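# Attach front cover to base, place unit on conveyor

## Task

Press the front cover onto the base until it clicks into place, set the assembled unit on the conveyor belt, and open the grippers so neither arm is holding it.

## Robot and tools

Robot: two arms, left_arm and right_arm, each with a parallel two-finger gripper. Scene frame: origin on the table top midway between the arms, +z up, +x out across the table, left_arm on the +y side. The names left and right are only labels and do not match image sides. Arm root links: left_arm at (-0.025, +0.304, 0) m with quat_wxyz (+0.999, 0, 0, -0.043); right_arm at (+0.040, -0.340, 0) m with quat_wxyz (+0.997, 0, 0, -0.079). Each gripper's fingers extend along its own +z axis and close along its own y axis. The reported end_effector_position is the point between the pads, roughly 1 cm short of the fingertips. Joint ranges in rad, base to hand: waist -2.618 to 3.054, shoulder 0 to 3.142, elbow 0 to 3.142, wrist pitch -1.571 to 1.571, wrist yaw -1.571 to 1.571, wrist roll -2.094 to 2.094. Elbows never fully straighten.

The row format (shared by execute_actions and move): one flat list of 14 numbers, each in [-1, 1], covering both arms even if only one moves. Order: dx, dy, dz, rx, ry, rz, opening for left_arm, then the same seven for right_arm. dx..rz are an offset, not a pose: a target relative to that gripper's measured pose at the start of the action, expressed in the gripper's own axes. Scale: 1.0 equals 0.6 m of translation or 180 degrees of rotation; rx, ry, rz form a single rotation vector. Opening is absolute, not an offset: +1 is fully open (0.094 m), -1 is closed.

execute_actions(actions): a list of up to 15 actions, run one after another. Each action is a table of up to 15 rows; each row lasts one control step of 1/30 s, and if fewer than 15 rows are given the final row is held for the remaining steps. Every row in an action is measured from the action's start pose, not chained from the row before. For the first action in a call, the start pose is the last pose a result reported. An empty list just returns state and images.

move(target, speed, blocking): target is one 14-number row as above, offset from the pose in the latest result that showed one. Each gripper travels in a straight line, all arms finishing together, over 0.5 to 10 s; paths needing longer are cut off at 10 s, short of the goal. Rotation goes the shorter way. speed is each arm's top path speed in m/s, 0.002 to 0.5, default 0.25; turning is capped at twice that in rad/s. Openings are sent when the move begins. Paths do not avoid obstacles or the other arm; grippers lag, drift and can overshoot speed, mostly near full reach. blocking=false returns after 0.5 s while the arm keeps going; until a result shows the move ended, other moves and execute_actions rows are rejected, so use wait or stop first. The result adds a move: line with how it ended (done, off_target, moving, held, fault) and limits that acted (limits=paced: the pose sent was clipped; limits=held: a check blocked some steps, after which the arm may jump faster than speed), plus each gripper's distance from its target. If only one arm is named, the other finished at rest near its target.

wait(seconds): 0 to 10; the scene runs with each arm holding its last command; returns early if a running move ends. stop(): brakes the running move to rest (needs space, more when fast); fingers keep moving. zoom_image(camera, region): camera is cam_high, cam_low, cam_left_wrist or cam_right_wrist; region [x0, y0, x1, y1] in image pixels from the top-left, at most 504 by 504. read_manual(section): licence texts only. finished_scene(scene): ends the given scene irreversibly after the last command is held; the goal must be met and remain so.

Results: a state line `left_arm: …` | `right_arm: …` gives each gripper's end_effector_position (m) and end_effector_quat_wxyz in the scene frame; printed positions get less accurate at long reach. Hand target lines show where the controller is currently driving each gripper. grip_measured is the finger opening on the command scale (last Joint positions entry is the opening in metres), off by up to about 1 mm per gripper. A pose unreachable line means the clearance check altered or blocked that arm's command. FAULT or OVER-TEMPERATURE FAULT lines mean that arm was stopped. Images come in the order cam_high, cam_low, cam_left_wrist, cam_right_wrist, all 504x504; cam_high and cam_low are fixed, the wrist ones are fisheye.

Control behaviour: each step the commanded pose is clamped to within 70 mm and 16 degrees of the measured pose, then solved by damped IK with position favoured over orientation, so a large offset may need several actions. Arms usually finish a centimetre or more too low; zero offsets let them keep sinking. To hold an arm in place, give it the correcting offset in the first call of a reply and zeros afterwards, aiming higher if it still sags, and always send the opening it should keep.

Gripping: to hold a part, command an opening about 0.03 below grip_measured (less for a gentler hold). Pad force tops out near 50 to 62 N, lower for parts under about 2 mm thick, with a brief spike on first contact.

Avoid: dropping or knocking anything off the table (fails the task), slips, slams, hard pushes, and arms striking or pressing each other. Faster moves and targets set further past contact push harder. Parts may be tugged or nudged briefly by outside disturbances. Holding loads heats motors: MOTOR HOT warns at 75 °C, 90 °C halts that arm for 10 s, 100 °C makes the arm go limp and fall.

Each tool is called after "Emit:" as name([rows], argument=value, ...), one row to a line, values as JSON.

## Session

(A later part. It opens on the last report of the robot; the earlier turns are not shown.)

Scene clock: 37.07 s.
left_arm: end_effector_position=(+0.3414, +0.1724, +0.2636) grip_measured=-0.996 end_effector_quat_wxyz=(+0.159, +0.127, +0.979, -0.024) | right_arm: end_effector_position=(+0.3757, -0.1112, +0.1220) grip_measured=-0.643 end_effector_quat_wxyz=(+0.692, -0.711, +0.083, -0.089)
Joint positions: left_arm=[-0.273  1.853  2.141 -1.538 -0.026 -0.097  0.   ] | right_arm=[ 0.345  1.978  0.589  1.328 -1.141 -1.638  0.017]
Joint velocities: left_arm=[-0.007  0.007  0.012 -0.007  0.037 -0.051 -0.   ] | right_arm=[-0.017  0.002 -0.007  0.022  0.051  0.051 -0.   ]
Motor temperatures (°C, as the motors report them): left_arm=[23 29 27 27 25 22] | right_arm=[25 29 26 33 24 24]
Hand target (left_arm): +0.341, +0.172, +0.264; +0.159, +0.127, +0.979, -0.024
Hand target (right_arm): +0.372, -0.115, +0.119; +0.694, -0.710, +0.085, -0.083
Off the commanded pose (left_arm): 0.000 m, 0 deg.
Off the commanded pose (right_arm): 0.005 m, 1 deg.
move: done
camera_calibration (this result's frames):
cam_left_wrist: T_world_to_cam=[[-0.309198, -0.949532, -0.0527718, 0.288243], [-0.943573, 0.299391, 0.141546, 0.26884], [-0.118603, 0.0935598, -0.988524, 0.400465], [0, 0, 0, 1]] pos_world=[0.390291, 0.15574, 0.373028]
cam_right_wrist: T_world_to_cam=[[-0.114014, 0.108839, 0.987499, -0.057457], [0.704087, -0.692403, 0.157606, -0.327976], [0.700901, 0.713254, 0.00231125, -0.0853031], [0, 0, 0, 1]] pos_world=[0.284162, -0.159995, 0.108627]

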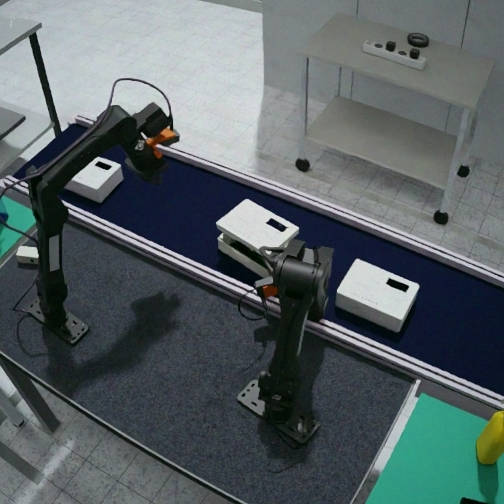

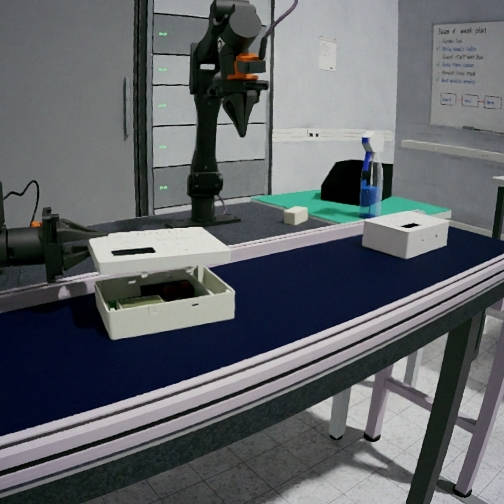

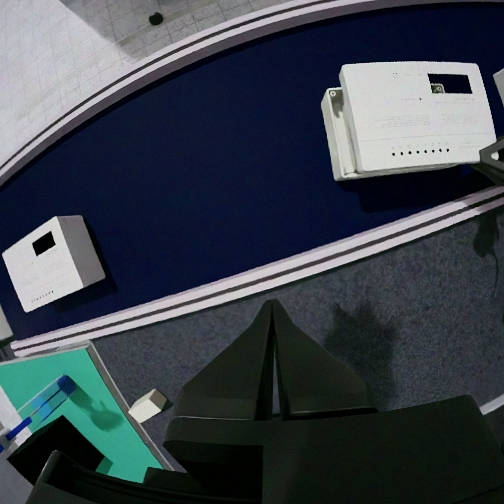

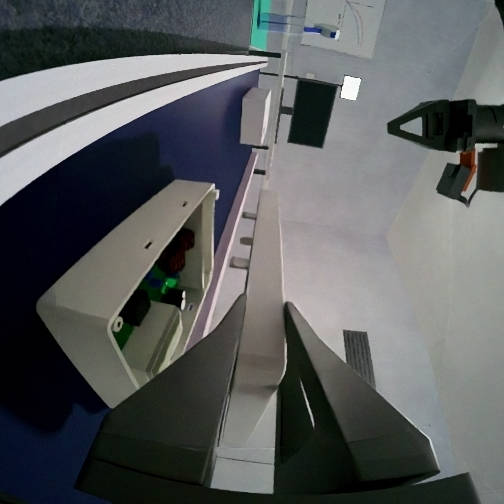

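Emit:
move(target=[-0.189,-0.172,0.282,0,0,0,-1, 0,0.055,0,0,0,0,-0.68], speed=0.2)

Emit:
zoom_image(camera="cam_low", region=[40, 200, 280, 350])

Emit:
zoom_image(camera="cam_high", region=[190, 180, 320, 290])

Scene clock: 39.17 s.
left_arm: end_effector_position=(+0.4695, +0.0332, +0.1245) grip_measured=-0.996 end_effector_quat_wxyz=(+0.175, +0.130, +0.975, -0.038) | right_arm: end_effector_position=(+0.3750, -0.1113, +0.0889) grip_measured=-0.643 end_effector_quat_wxyz=(+0.691, -0.713, +0.088, -0.083)
Joint positions: left_arm=[-0.437  2.636  2.85  -1.429 -0.063 -0.246  0.   ] | right_arm=[ 0.345  2.126  0.589  1.46  -1.141 -1.639  0.017]
Joint velocities: left_arm=[ 0.002 -0.002 -0.002  0.007  0.022  0.007 -0.001] | right_arm=[-0.012 -0.002  0.007  0.081 -0.007 -0.066  0.   ]
Motor temperatures (°C, as the motors report them): left_arm=[23 29 27 27 25 22] | right_arm=[25 29 26 33 24 24]
Hand target (left_arm): +0.468, +0.033, +0.135; +0.184, +0.127, +0.974, -0.035
Hand target (right_arm): +0.375, -0.112, +0.089; +0.692, -0.712, +0.083, -0.089
Off the commanded pose (left_arm): 0.015 m, 3 deg.
Off the commanded pose (right_arm): 0.001 m, 1 deg.
elbow stopped short (left arm): the move would have taken joint 3 (elbow) straighter than the controller allows; a more bent joint 3 avoids this.
move: off_target (left_arm)
camera_calibration (this result's frames):
cam_left_wrist: T_world_to_cam=[[-0.318107, -0.947467, -0.0333753, 0.190044], [-0.944029, 0.313319, 0.103156, 0.455522], [-0.0872794, 0.0643218, -0.994105, 0.27815], [0, 0, 0, 1]] pos_world=[0.514757, 0.0194454, 0.235864]
cam_right_wrist: T_world_to_cam=[[-0.0992587, 0.111969, 0.988742, -0.0301799], [0.706941, -0.691344, 0.149259, -0.322504], [0.700273, 0.713797, -0.0105332, -0.0832022], [0, 0, 0, 1]] pos_world=[0.28326, -0.160193, 0.0771005]

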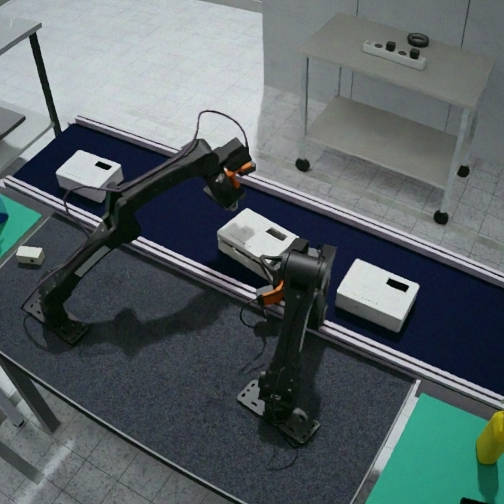

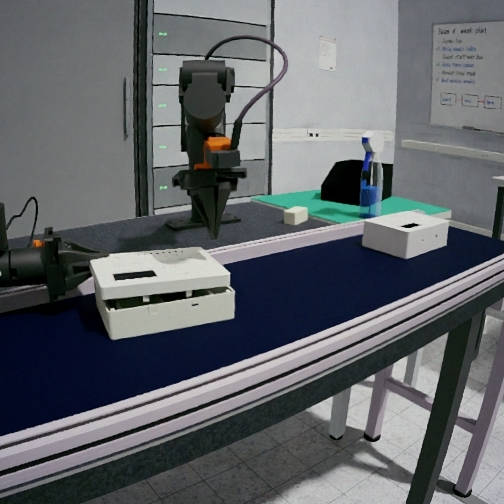

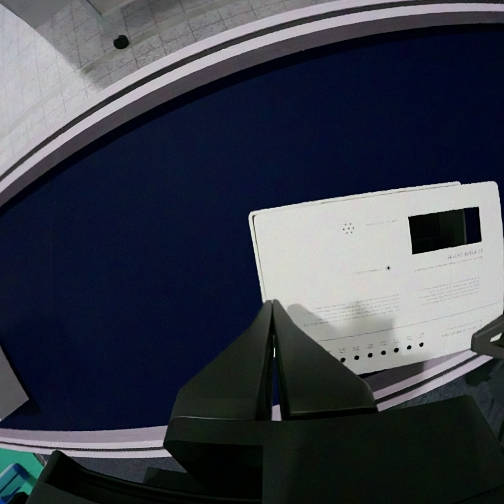

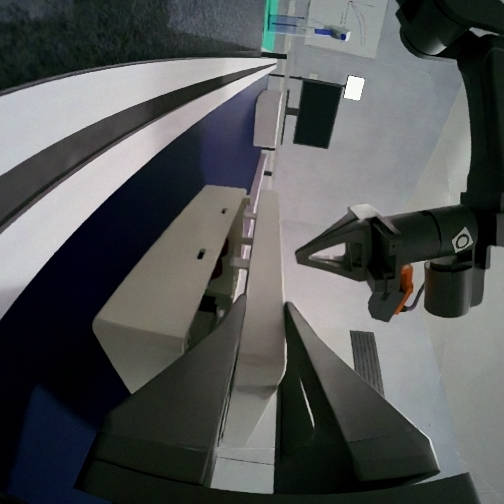

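Region (40, 200, 280, 350) of cam_low's 504x504 image, scaled by 2.100, with more detail than that image has; it fills the top 315 rows of this view, and the rest is white.

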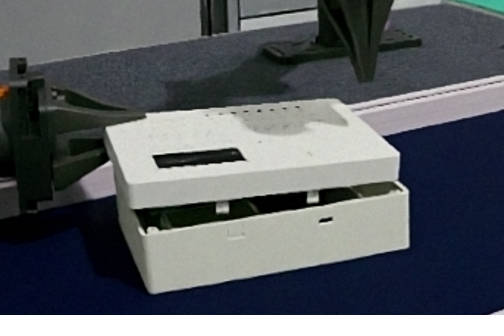

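Region (190, 180, 320, 290) of cam_high's 504x504 image, scaled by 3.877, with more detail than that image has; it fills the top 426 rows of this view, and the rest is white.

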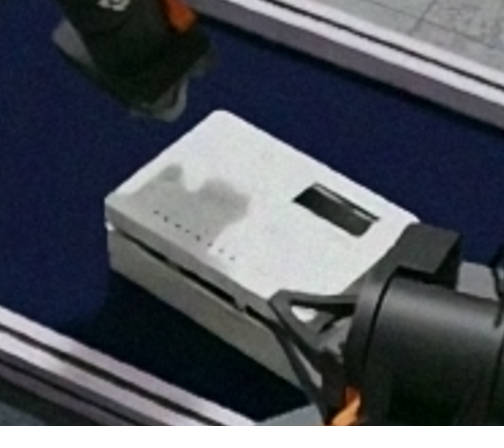

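Emit:
zoom_image(camera="cam_left_wrist", region=[230, 170, 504, 380])

Region (230, 170, 504, 380) of cam_left_wrist's 504x504 image, scaled by 1.839, with more detail than that image has; it fills the top 386 rows of this view, and the rest is white.

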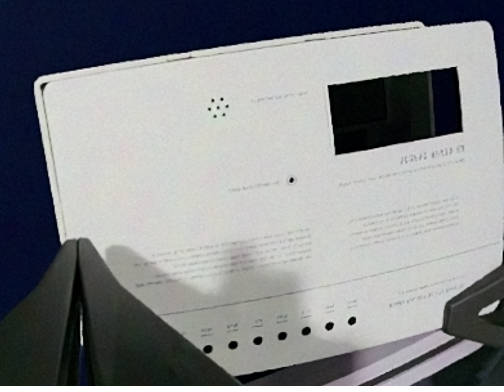

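Emit:
move(target=[0,0,-0.01,0,0,0,-1, 0.010,0,0.014,0,0,0,-0.68], speed=0.03)

Emit:
zoom_image(camera="cam_low", region=[40, 200, 280, 350])

Emit:
zoom_image(camera="cam_left_wrist", region=[230, 170, 504, 380])

Scene clock: 40.43 s.
left_arm: end_effector_position=(+0.4694, +0.0334, +0.1244) grip_measured=-0.996 end_effector_quat_wxyz=(+0.175, +0.130, +0.975, -0.037) | right_arm: end_effector_position=(+0.3763, -0.1117, +0.0870) grip_measured=-0.643 end_effector_quat_wxyz=(+0.689, -0.714, +0.095, -0.082)
Joint positions: left_arm=[-0.437  2.636  2.85  -1.43  -0.064 -0.246  0.   ] | right_arm=[ 0.345  2.126  0.589  1.447 -1.133 -1.639  0.017]
Joint velocities: left_arm=[ 0.007 -0.007  0.007  0.007  0.022 -0.066 -0.   ] | right_arm=[ 0.012  0.002  0.002 -0.007 -0.007 -0.051 -0.001]
Motor temperatures (°C, as the motors report them): left_arm=[23 30 27 27 25 22] | right_arm=[25 29 26 33 24 24]
Hand target (left_arm): +0.467, +0.034, +0.130; +0.177, +0.130, +0.975, -0.038
Hand target (right_arm): +0.382, -0.105, +0.089; +0.691, -0.713, +0.088, -0.083
Off the commanded pose (left_arm): 0.006 m, 0 deg.
Off the commanded pose (right_arm): 0.010 m, 1 deg.
move: done
camera_calibration (this result's frames):
cam_left_wrist: T_world_to_cam=[[-0.317866, -0.947518, -0.0342264, 0.190205], [-0.94408, 0.312965, 0.103757, 0.45534], [-0.0875996, 0.0652931, -0.994014, 0.278178], [0, 0, 0, 1]] pos_world=[0.514705, 0.0195537, 0.235779]
cam_right_wrist: T_world_to_cam=[[-0.0865302, 0.115723, 0.989505, -0.0325712], [0.702604, -0.697071, 0.142964, -0.321931], [0.7063, 0.707601, -0.0209896, -0.0859322], [0, 0, 0, 1]] pos_world=[0.284066, -0.159834, 0.0764503]

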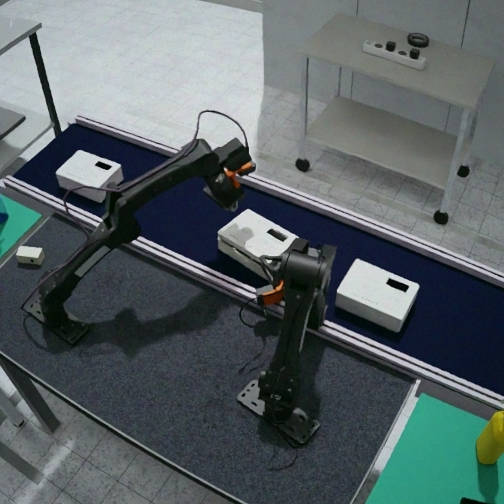

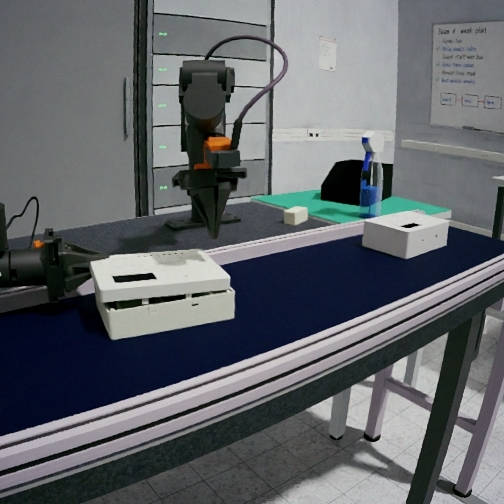

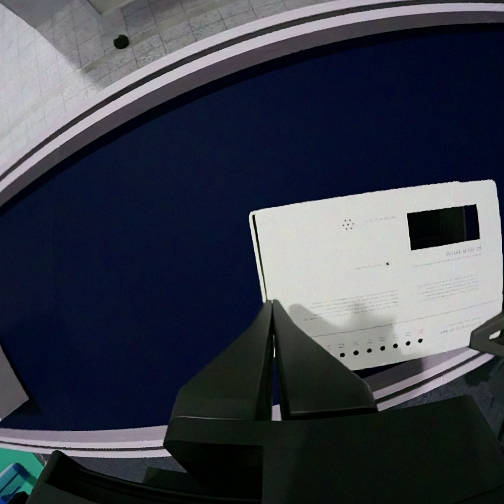

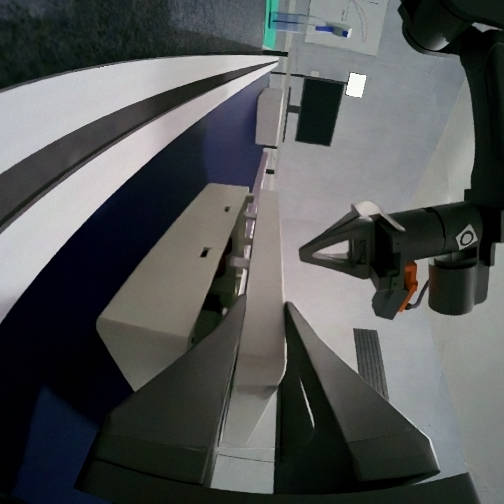

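Region (40, 200, 280, 350) of cam_low's 504x504 image, scaled by 2.100, with more detail than that image has; it fills the top 315 rows of this view, and the rest is white.

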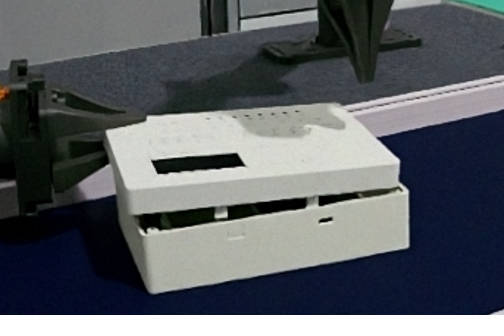

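Region (230, 170, 504, 380) of cam_left_wrist's 504x504 image, scaled by 1.839, with more detail than that image has; it fills the top 386 rows of this view, and the rest is white.

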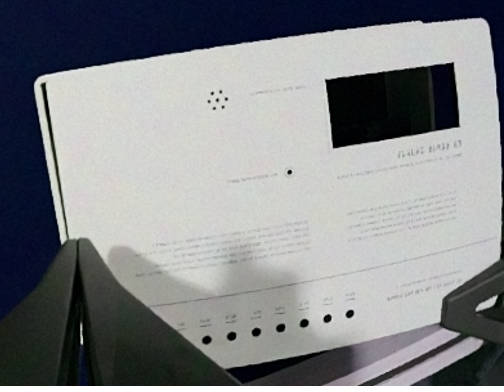

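Emit:
move(target=[0,0,-0.01,0,0,0,-1, 0.008,-0.008,0.025,0,-0.008,-0.004,-0.68], speed=0.03)

Emit:
zoom_image(camera="cam_low", region=[40, 200, 280, 350])

Emit:
zoom_image(camera="cam_left_wrist", region=[230, 170, 504, 380])

Scene clock: 41.47 s.
left_arm: end_effector_position=(+0.4693, +0.0335, +0.1244) grip_measured=-0.996 end_effector_quat_wxyz=(+0.175, +0.130, +0.975, -0.037) | right_arm: end_effector_position=(+0.3800, -0.1042, +0.0877) grip_measured=-0.643 end_effector_quat_wxyz=(+0.688, -0.716, +0.092, -0.073)
Joint positions: left_arm=[-0.437  2.636  2.85  -1.43  -0.064 -0.246  0.   ] | right_arm=[ 0.362  2.126  0.621  1.404 -1.131 -1.64   0.017]
Joint velocities: left_arm=[-0.002  0.007  0.017  0.022 -0.007 -0.007  0.001] | right_arm=[-0.012 -0.012  0.002 -0.022  0.007  0.022 -0.001]
Motor temperatures (°C, as the motors report them): left_arm=[23 30 27 27 25 22] | right_arm=[25 29 26 33 24 24]
Hand target (left_arm): +0.467, +0.034, +0.130; +0.176, +0.130, +0.975, -0.037
Hand target (right_arm): +0.384, -0.098, +0.091; +0.690, -0.715, +0.082, -0.078
Off the commanded pose (left_arm): 0.006 m, 0 deg.
Off the commanded pose (right_arm): 0.008 m, 1 deg.
move: done
camera_calibration (this result's frames):
cam_left_wrist: T_world_to_cam=[[-0.317877, -0.947511, -0.0343014, 0.190236], [-0.944046, 0.312945, 0.104128, 0.455195], [-0.0879283, 0.0654822, -0.993972, 0.278279], [0, 0, 0, 1]] pos_world=[0.514665, 0.0195768, 0.235728]
cam_right_wrist: T_world_to_cam=[[-0.0780532, 0.116788, 0.990085, -0.0369699], [0.71516, -0.685359, 0.137223, -0.322474], [0.694589, 0.718779, -0.0300274, -0.0874077], [0, 0, 0, 1]] pos_world=[0.288447, -0.153866, 0.0782294]

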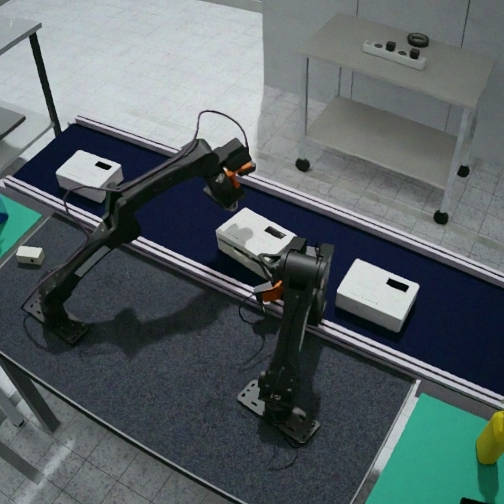

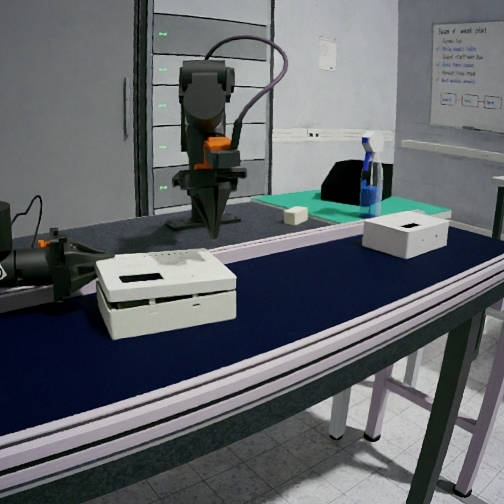

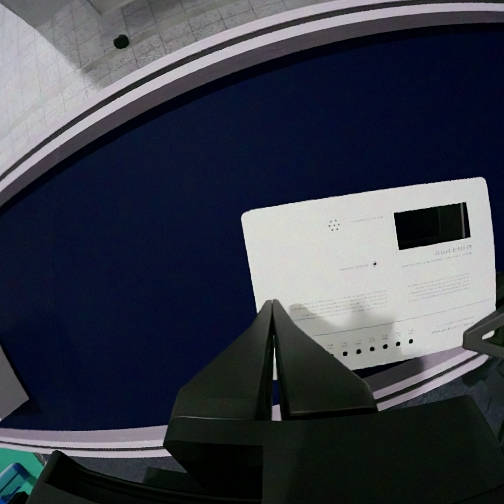

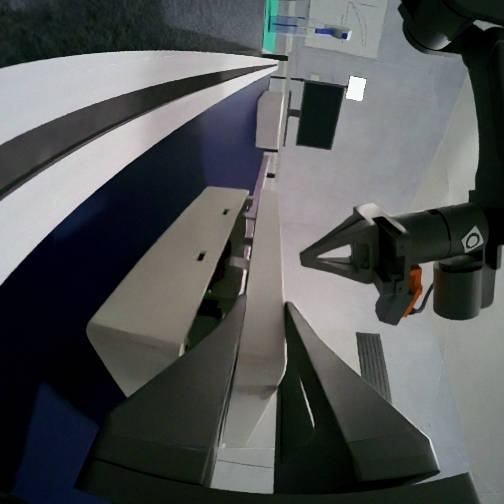

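Region (40, 200, 280, 350) of cam_low's 504x504 image, scaled by 2.100, with more detail than that image has; it fills the top 315 rows of this view, and the rest is white.

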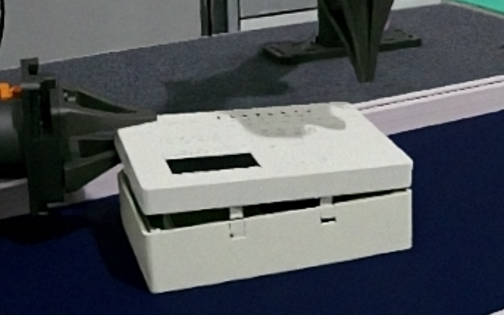

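Region (230, 170, 504, 380) of cam_left_wrist's 504x504 image, scaled by 1.839, with more detail than that image has; it fills the top 386 rows of this view, and the rest is white.

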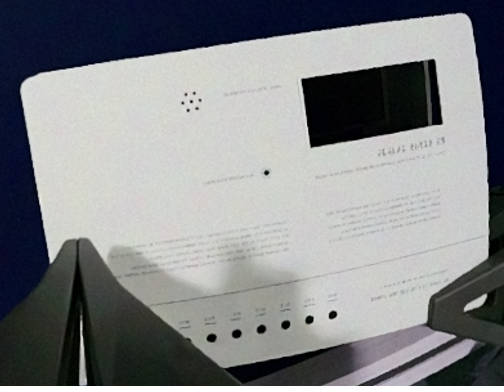

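Emit:
move(target=[0,-0.01,0.06,0,0,0,-1, 0,0.012,0,0,0,0,-0.68], speed=0.04)

Emit:
zoom_image(camera="cam_low", region=[40, 200, 280, 350])

Emit:
zoom_image(camera="cam_high", region=[190, 180, 320, 290])

Scene clock: 44.13 s.
left_arm: end_effector_position=(+0.4783, +0.0283, +0.0900) grip_measured=-0.996 end_effector_quat_wxyz=(+0.168, +0.130, +0.977, -0.034) | right_arm: end_effector_position=(+0.3797, -0.1043, +0.0840) grip_measured=-0.643 end_effector_quat_wxyz=(+0.688, -0.716, +0.092, -0.074)
Joint positions: left_arm=[-0.437  2.648  2.731 -1.315 -0.064 -0.246  0.   ] | right_arm=[ 0.362  2.144  0.621  1.424 -1.131 -1.64   0.017]
Joint velocities: left_arm=[-0.002  0.002 -0.022  0.022 -0.022 -0.007  0.   ] | right_arm=[-0.012 -0.012  0.007  0.007 -0.022  0.051 -0.001]
Motor temperatures (°C, as the motors report them): left_arm=[23 31 27 27 25 22] | right_arm=[25 29 26 33 24 24]
Hand target (left_arm): +0.479, +0.024, +0.091; +0.174, +0.130, +0.975, -0.037
Hand target (right_arm): +0.380, -0.104, +0.080; +0.688, -0.716, +0.093, -0.073
Off the commanded pose (left_arm): 0.005 m, 1 deg.
Off the commanded pose (right_arm): 0.003 m, 0 deg.
move: done
camera_calibration (this result's frames):
cam_left_wrist: T_world_to_cam=[[-0.318351, -0.947239, -0.0373004, 0.187508], [-0.94257, 0.312097, 0.118984, 0.466842], [-0.101065, 0.0730368, -0.992195, 0.251157], [0, 0, 0, 1]] pos_world=[0.525108, 0.0135712, 0.200644]
cam_right_wrist: T_world_to_cam=[[-0.0802704, 0.116655, 0.989923, -0.0324659], [0.714873, -0.685354, 0.138731, -0.321808], [0.694631, 0.718806, -0.0283798, -0.0874157], [0, 0, 0, 1]] pos_world=[0.288168, -0.15393, 0.0743027]

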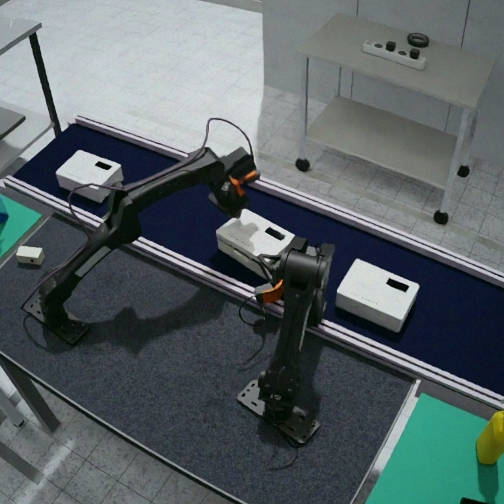

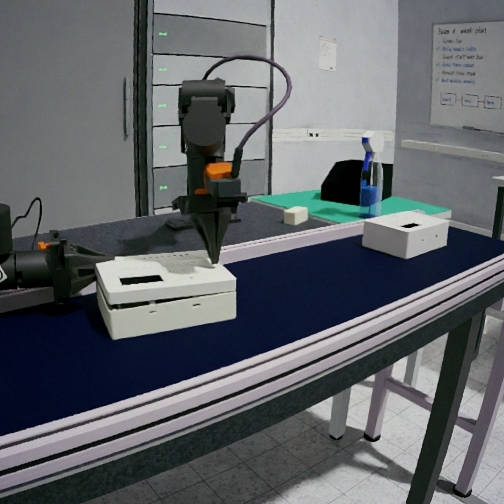

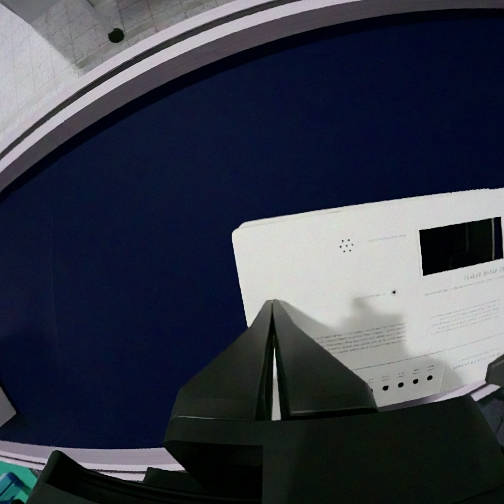

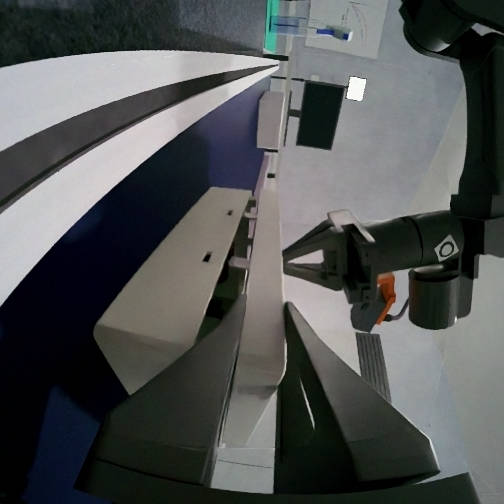

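Region (40, 200, 280, 350) of cam_low's 504x504 image, scaled by 2.100, with more detail than that image has; it fills the top 315 rows of this view, and the rest is white.

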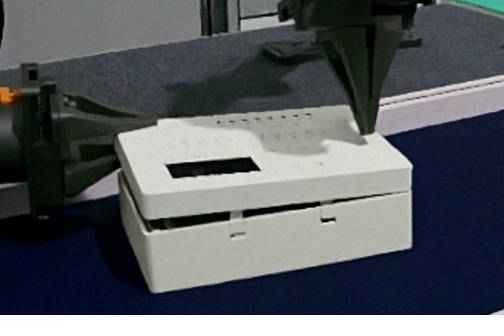

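Region (190, 180, 320, 290) of cam_high's 504x504 image, scaled by 3.877, with more detail than that image has; it fills the top 426 rows of this view, and the rest is white.

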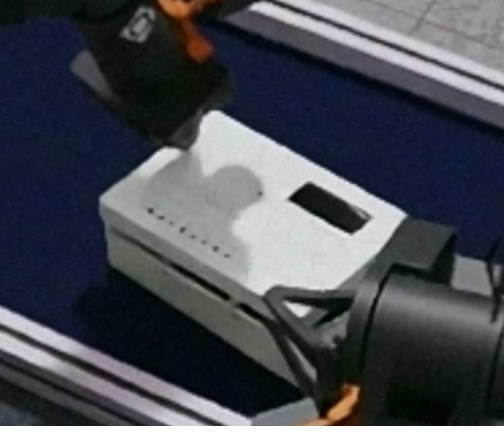

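Emit:
move(target=[0.012,0,0.035,0,0,0,-1, 0,0.006,0,0,0,0,-0.68], speed=0.03)

Emit:
execute_actions([
  [[0.005,0,0.015,0,0,0,-1, 0,0,0,0,0,0,-0.45]],
])

Emit:
move(target=[0.005,0,0.015,0,0,0,-1, 0,0,-0.08,0,0,0,-0.45], speed=0.06)

Emit:
zoom_image(camera="cam_low", region=[40, 200, 280, 350])

Emit:
zoom_image(camera="cam_high", region=[190, 180, 320, 290])

Scene clock: 45.53 s.
left_arm: end_effector_position=(+0.4836, +0.0254, +0.0846) grip_measured=-0.996 end_effector_quat_wxyz=(+0.187, +0.129, +0.973, -0.042) | right_arm: end_effector_position=(+0.3797, -0.1043, +0.0841) grip_measured=-0.643 end_effector_quat_wxyz=(+0.688, -0.716, +0.092, -0.074)
Joint positions: left_arm=[-0.437  2.564  2.533 -1.159 -0.064 -0.246  0.   ] | right_arm=[ 0.362  2.144  0.621  1.424 -1.131 -1.64   0.017]
Joint velocities: left_arm=[ 0.002  0.002 -0.017 -0.037 -0.051 -0.007 -0.   ] | right_arm=[-0.022 -0.007  0.007 -0.007 -0.037 -0.081 -0.   ]
Motor temperatures (°C, as the motors report them): left_arm=[23 31 27 27 25 22] | right_arm=[25 29 26 33 24 24]
Hand target (left_arm): +0.478, +0.028, +0.068; +0.168, +0.130, +0.977, -0.034
Hand target (right_arm): +0.380, -0.104, +0.080; +0.688, -0.716, +0.092, -0.074
Off the commanded pose (left_arm): 0.018 m, 2 deg.
Off the commanded pose (right_arm): 0.004 m, 0 deg.
move: off_target (left_arm)
camera_calibration (this result's frames):
cam_left_wrist: T_world_to_cam=[[-0.317014, -0.947963, -0.0294569, 0.184888], [-0.946187, 0.313985, 0.0783771, 0.478548], [-0.0650496, 0.0527184, -0.996488, 0.229992], [0, 0, 0, 1]] pos_world=[0.526369, 0.0128853, 0.197123]
cam_right_wrist: T_world_to_cam=[[-0.0806402, 0.116578, 0.989902, -0.0323864], [0.714821, -0.685365, 0.138945, -0.321818], [0.694642, 0.718808, -0.0280649, -0.087449], [0, 0, 0, 1]] pos_world=[0.288177, -0.153928, 0.0743201]

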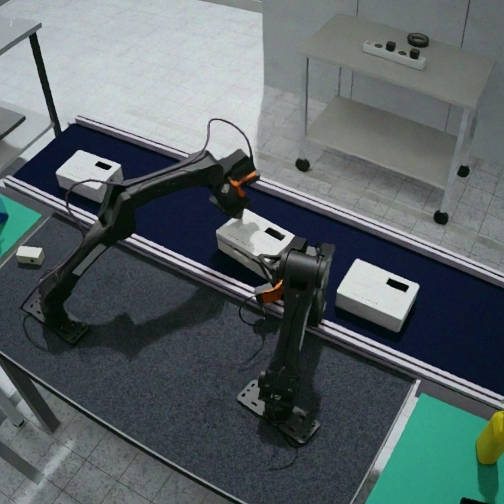

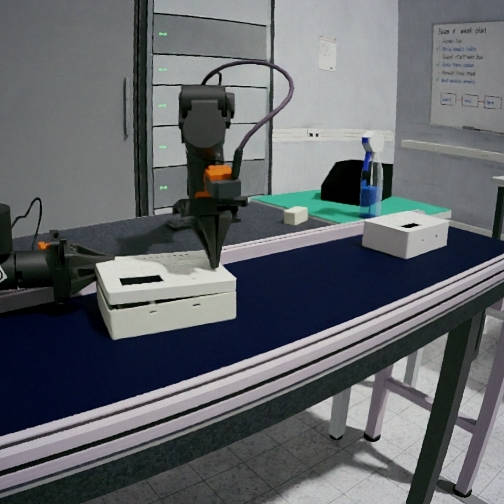

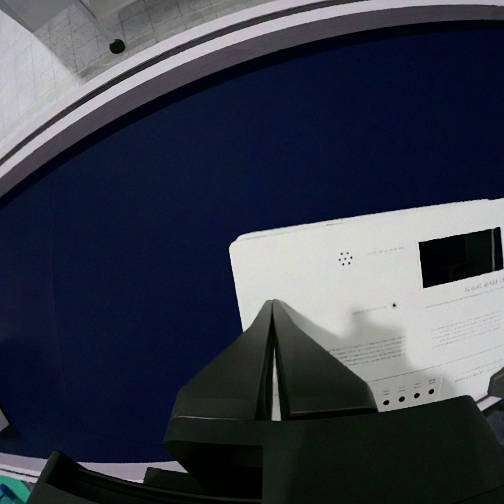

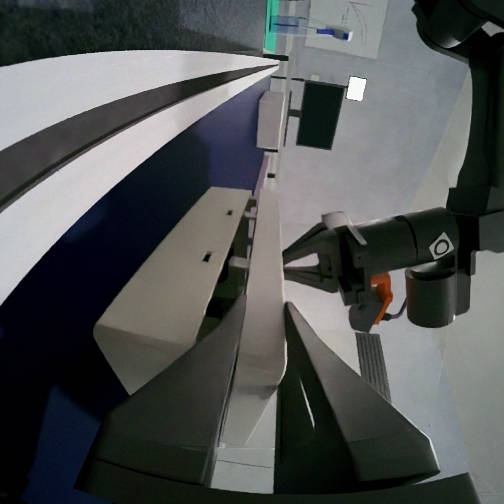

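Scene clock: 46.03 s.
left_arm: end_effector_position=(+0.4878, +0.0229, +0.0848) grip_measured=-0.996 end_effector_quat_wxyz=(+0.199, +0.128, +0.971, -0.046) | right_arm: end_effector_position=(+0.3797, -0.1043, +0.0841) grip_measured=-0.452 end_effector_quat_wxyz=(+0.688, -0.716, +0.092, -0.074)
Joint positions: left_arm=[-0.437  2.551  2.498 -1.112 -0.064 -0.246  0.   ] | right_arm=[ 0.362  2.144  0.621  1.424 -1.131 -1.64   0.026]
Joint velocities: left_arm=[ 0.007 -0.002 -0.002 -0.037 -0.007 -0.037  0.   ] | right_arm=[-0.017  0.007 -0.007  0.022  0.051 -0.037  0.   ]
Motor temperatures (°C, as the motors report them): left_arm=[23 31 27 27 25 22] | right_arm=[25 29 26 33 24 24]
Hand target (left_arm): +0.484, +0.025, +0.075; +0.187, +0.129, +0.973, -0.042
Hand target (right_arm): +0.380, -0.104, +0.084; +0.688, -0.716, +0.092, -0.074
Off the commanded pose (left_arm): 0.011 m, 1 deg.
Off the commanded pose (right_arm): 0.000 m, 0 deg.
camera_calibration (this result's frames):
cam_left_wrist: T_world_to_cam=[[-0.316418, -0.948306, -0.0243928, 0.183207], [-0.947647, 0.314825, 0.0533895, 0.486155], [-0.0429502, 0.0400092, -0.998276, 0.220229], [0, 0, 0, 1]] pos_world=[0.528132, 0.0118714, 0.198363]
cam_right_wrist: T_world_to_cam=[[-0.0806402, 0.116578, 0.989902, -0.0323864], [0.714821, -0.685365, 0.138945, -0.321818], [0.694642, 0.718808, -0.0280649, -0.087449], [0, 0, 0, 1]] pos_world=[0.288177, -0.153928, 0.0743201]

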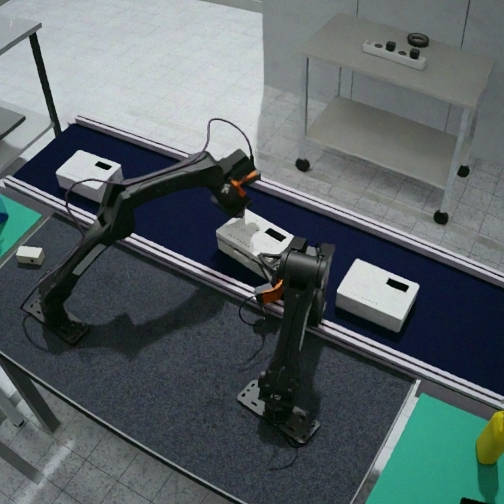

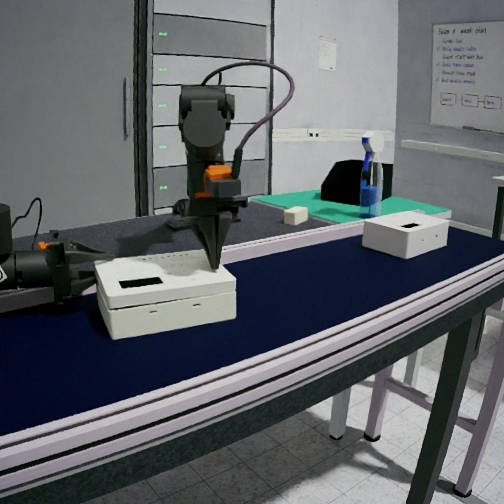

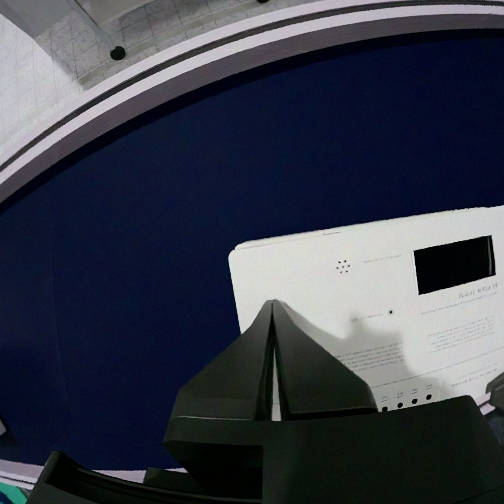

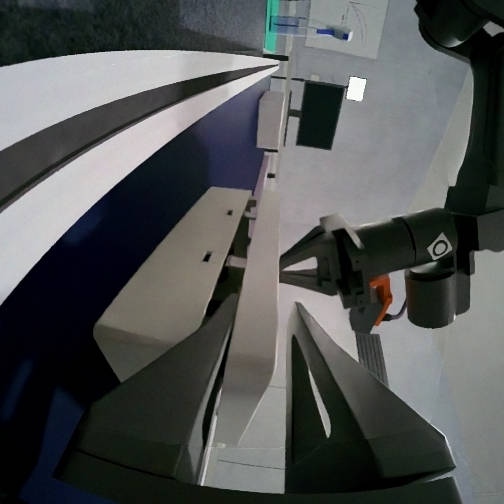

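Scene clock: 47.23 s.
left_arm: end_effector_position=(+0.4931, +0.0199, +0.0847) grip_measured=-0.996 end_effector_quat_wxyz=(+0.211, +0.127, +0.968, -0.052) | right_arm: end_effector_position=(+0.3761, -0.1482, +0.0861) grip_measured=-0.452 end_effector_quat_wxyz=(+0.689, -0.715, +0.085, -0.086)
Joint positions: left_arm=[-0.437  2.543  2.472 -1.065 -0.064 -0.246  0.   ] | right_arm=[ 0.22   2.117  0.574  1.423 -1.264 -1.692  0.026]
Joint velocities: left_arm=[-0.017  0.012 -0.012  0.022 -0.037 -0.051 -0.001] | right_arm=[-0.002 -0.002 -0.007 -0.051 -0.066 -0.081  0.   ]
Motor temperatures (°C, as the motors report them): left_arm=[23 31 27 27 25 22] | right_arm=[25 29 26 33 24 24]
Hand target (left_arm): +0.489, +0.023, +0.076; +0.199, +0.128, +0.971, -0.046
Hand target (right_arm): +0.369, -0.151, +0.086; +0.688, -0.716, +0.091, -0.074
Off the commanded pose (left_arm): 0.011 m, 2 deg.
Off the commanded pose (right_arm): 0.008 m, 2 deg.
move: off_target (left_arm)
camera_calibration (this result's frames):
cam_left_wrist: T_world_to_cam=[[-0.31589, -0.94861, -0.0187813, 0.181267], [-0.948615, 0.315382, 0.0257514, 0.494925], [-0.0185048, 0.0259508, -0.999492, 0.208882], [0, 0, 0, 1]] pos_world=[0.530619, 0.0104413, 0.199435]
cam_right_wrist: T_world_to_cam=[[-0.106395, 0.117808, 0.98732, -0.0194209], [0.70562, -0.690648, 0.158447, -0.348601], [0.700557, 0.713531, -0.00964637, -0.0578576], [0, 0, 0, 1]] pos_world=[0.284446, -0.197189, 0.0738514]

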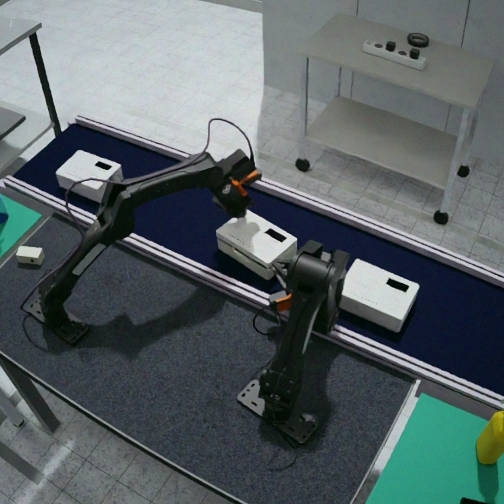

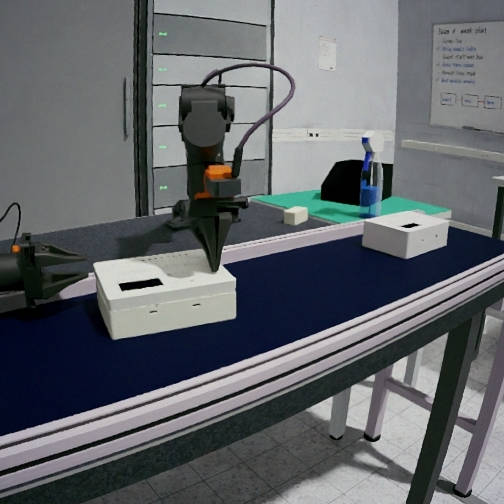

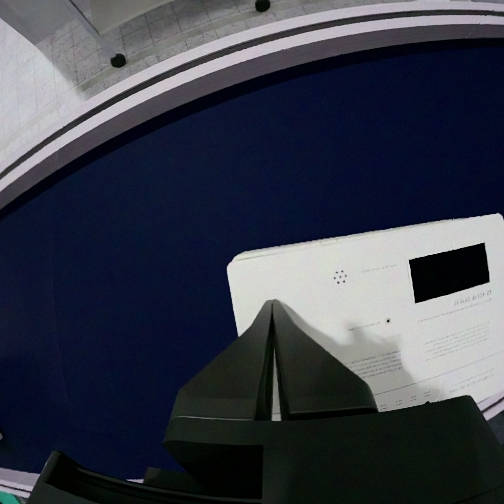

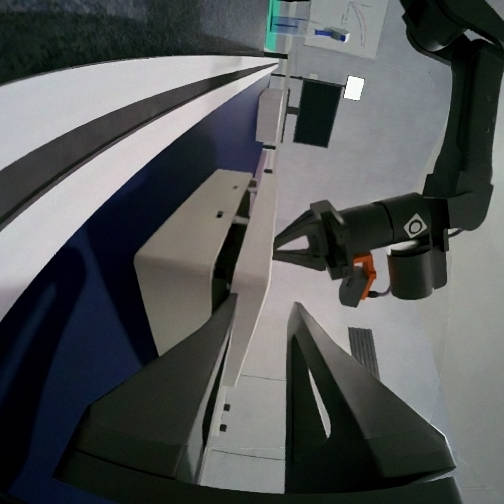

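Region (40, 200, 280, 350) of cam_low's 504x504 image, scaled by 2.100, with more detail than that image has; it fills the top 315 rows of this view, and the rest is white.

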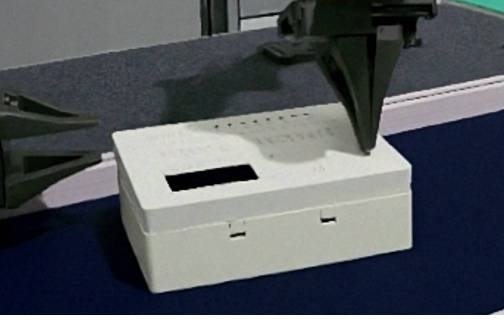

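Region (190, 180, 320, 290) of cam_high's 504x504 image, scaled by 3.877, with more detail than that image has; it fills the top 426 rows of this view, and the rest is white.

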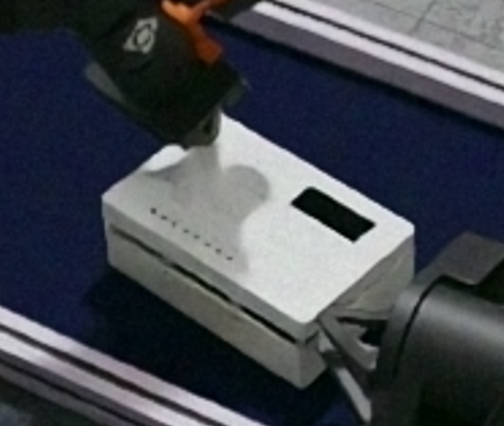

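Emit:
move(target=[0.139,-0.129,-0.127,-0.0165,0,0,-1, 0,-0.03,-0.06,0,0,0,-0.45], speed=0.15)

Emit:
execute_actions([
  [[0,0,0,0,0,0,0.3, 0,0,0,0,0,0,-0.45]],
])

Scene clock: 49.37 s.
left_arm: end_effector_position=(+0.3661, -0.0295, +0.1151) grip_measured=-0.996 end_effector_quat_wxyz=(+0.202, +0.130, +0.970, -0.029) | right_arm: end_effector_position=(+0.3746, -0.1800, +0.1057) grip_measured=-0.452 end_effector_quat_wxyz=(+0.689, -0.713, +0.077, -0.098)
Joint positions: left_arm=[-0.688  2.191  1.992 -1.007 -0.191 -0.472  0.   ] | right_arm=[ 0.112  2.011  0.56   1.304 -1.366 -1.749  0.026]
Joint velocities: left_arm=[ 0.002  0.002 -0.002 -0.051  0.037 -0.007 -0.001] | right_arm=[-0.002 -0.032  0.012 -0.066 -0.037 -0.007 -0.002]
Motor temperatures (°C, as the motors report them): left_arm=[23 32 27 27 25 22] | right_arm=[25 29 26 33 24 24]
Hand target (left_arm): +0.368, -0.026, +0.122; +0.213, +0.121, +0.969, -0.026
Hand target (right_arm): +0.368, -0.183, +0.105; +0.690, -0.714, +0.085, -0.087
Off the commanded pose (left_arm): 0.009 m, 2 deg.
Off the commanded pose (right_arm): 0.008 m, 2 deg.
move: done
camera_calibration (this result's frames):
cam_left_wrist: T_world_to_cam=[[-0.312385, -0.948131, -0.0588462, 0.0982384], [-0.94939, 0.309462, 0.0537785, 0.386052], [-0.0327784, 0.0726676, -0.996817, 0.244446], [0, 0, 0, 1]] pos_world=[0.405215, -0.0440889, 0.228687]
cam_right_wrist: T_world_to_cam=[[-0.133654, 0.119073, 0.983849, -0.0244693], [0.697044, -0.694395, 0.178733, -0.372248], [0.704462, 0.709674, 0.00980958, -0.0381401], [0, 0, 0, 1]] pos_world=[0.283071, -0.228506, 0.0909811]

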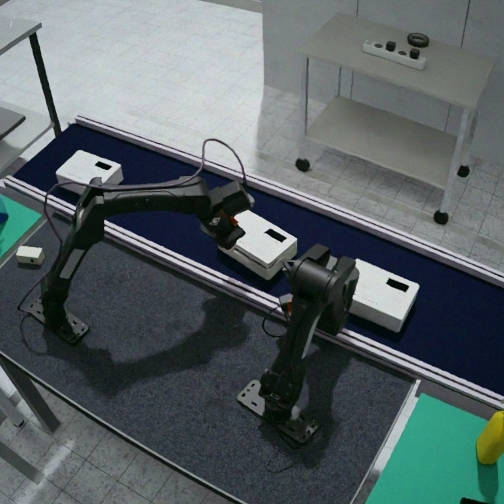

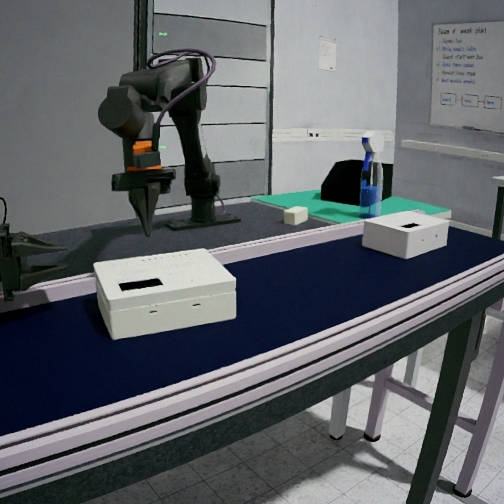

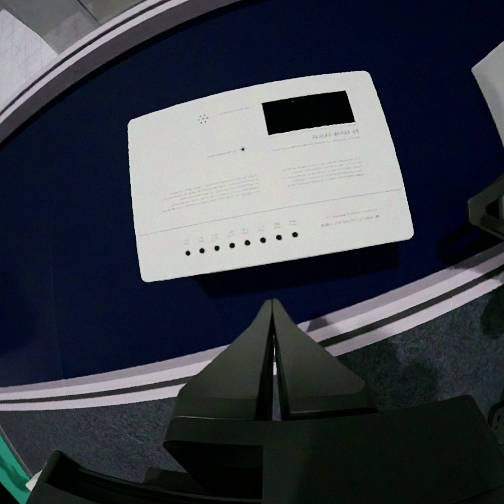

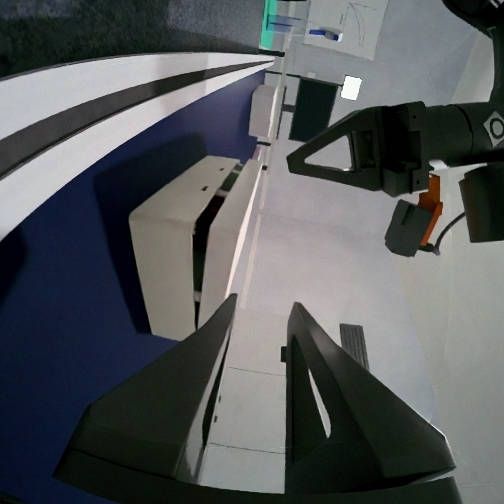

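Scene clock: 49.87 s.
left_arm: end_effector_position=(+0.3661, -0.0295, +0.1151) grip_measured=+0.297 end_effector_quat_wxyz=(+0.202, +0.130, +0.970, -0.029) | right_arm: end_effector_position=(+0.3746, -0.1800, +0.1057) grip_measured=-0.452 end_effector_quat_wxyz=(+0.689, -0.713, +0.077, -0.098)
Joint positions: left_arm=[-0.688  2.191  1.992 -1.007 -0.191 -0.472  0.061] | right_arm=[ 0.112  2.011  0.56   1.303 -1.366 -1.749  0.026]
Joint velocities: left_arm=[-0.002  0.002 -0.002 -0.007 -0.066  0.007 -0.   ] | right_arm=[-0.012 -0.007 -0.002 -0.022  0.007  0.022 -0.001]
Motor temperatures (°C, as the motors report them): left_arm=[23 32 27 27 25 22] | right_arm=[25 29 26 33 24 24]
Hand target (left_arm): +0.366, -0.029, +0.115; +0.202, +0.130, +0.970, -0.029
Hand target (right_arm): +0.375, -0.180, +0.106; +0.689, -0.713, +0.077, -0.098
Off the commanded pose (left_arm): 0.000 m, 0 deg.
Off the commanded pose (right_arm): 0.000 m, 0 deg.
camera_calibration (this result's frames):
cam_left_wrist: T_world_to_cam=[[-0.312385, -0.948131, -0.0588462, 0.0982384], [-0.94939, 0.309462, 0.0537785, 0.386052], [-0.0327784, 0.0726676, -0.996817, 0.244446], [0, 0, 0, 1]] pos_world=[0.405215, -0.0440889, 0.228687]
cam_right_wrist: T_world_to_cam=[[-0.133644, 0.119147, 0.983841, -0.0244202], [0.697054, -0.694373, 0.178778, -0.372241], [0.704454, 0.709683, 0.00974724, -0.0381245], [0, 0, 0, 1]] pos_world=[0.283065, -0.228508, 0.0909457]

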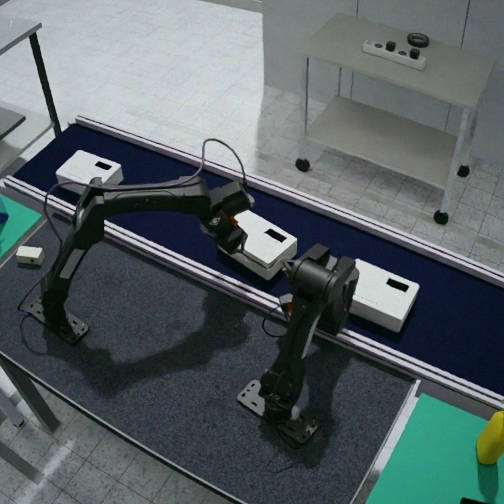

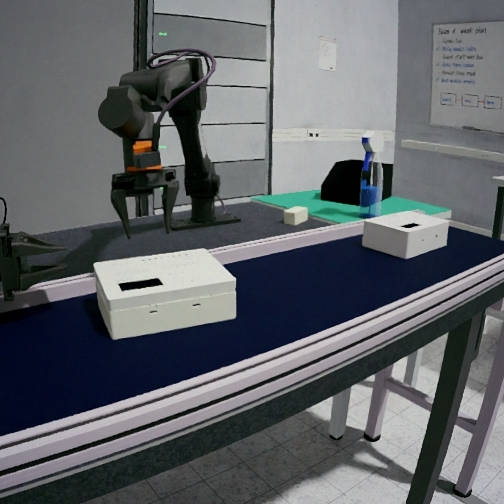

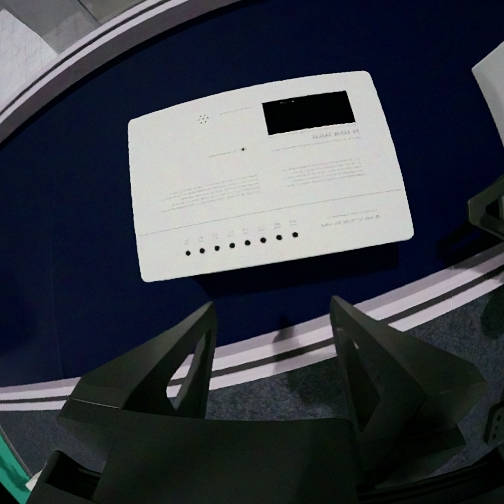

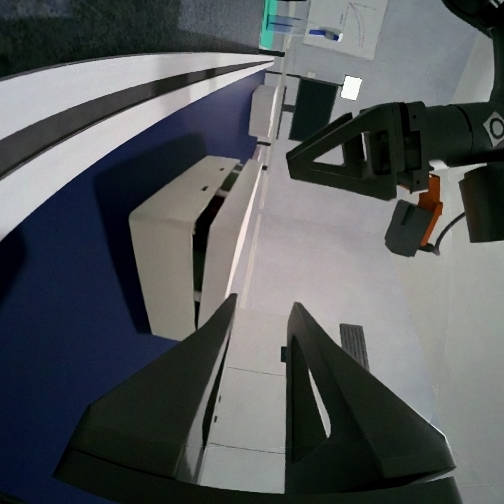

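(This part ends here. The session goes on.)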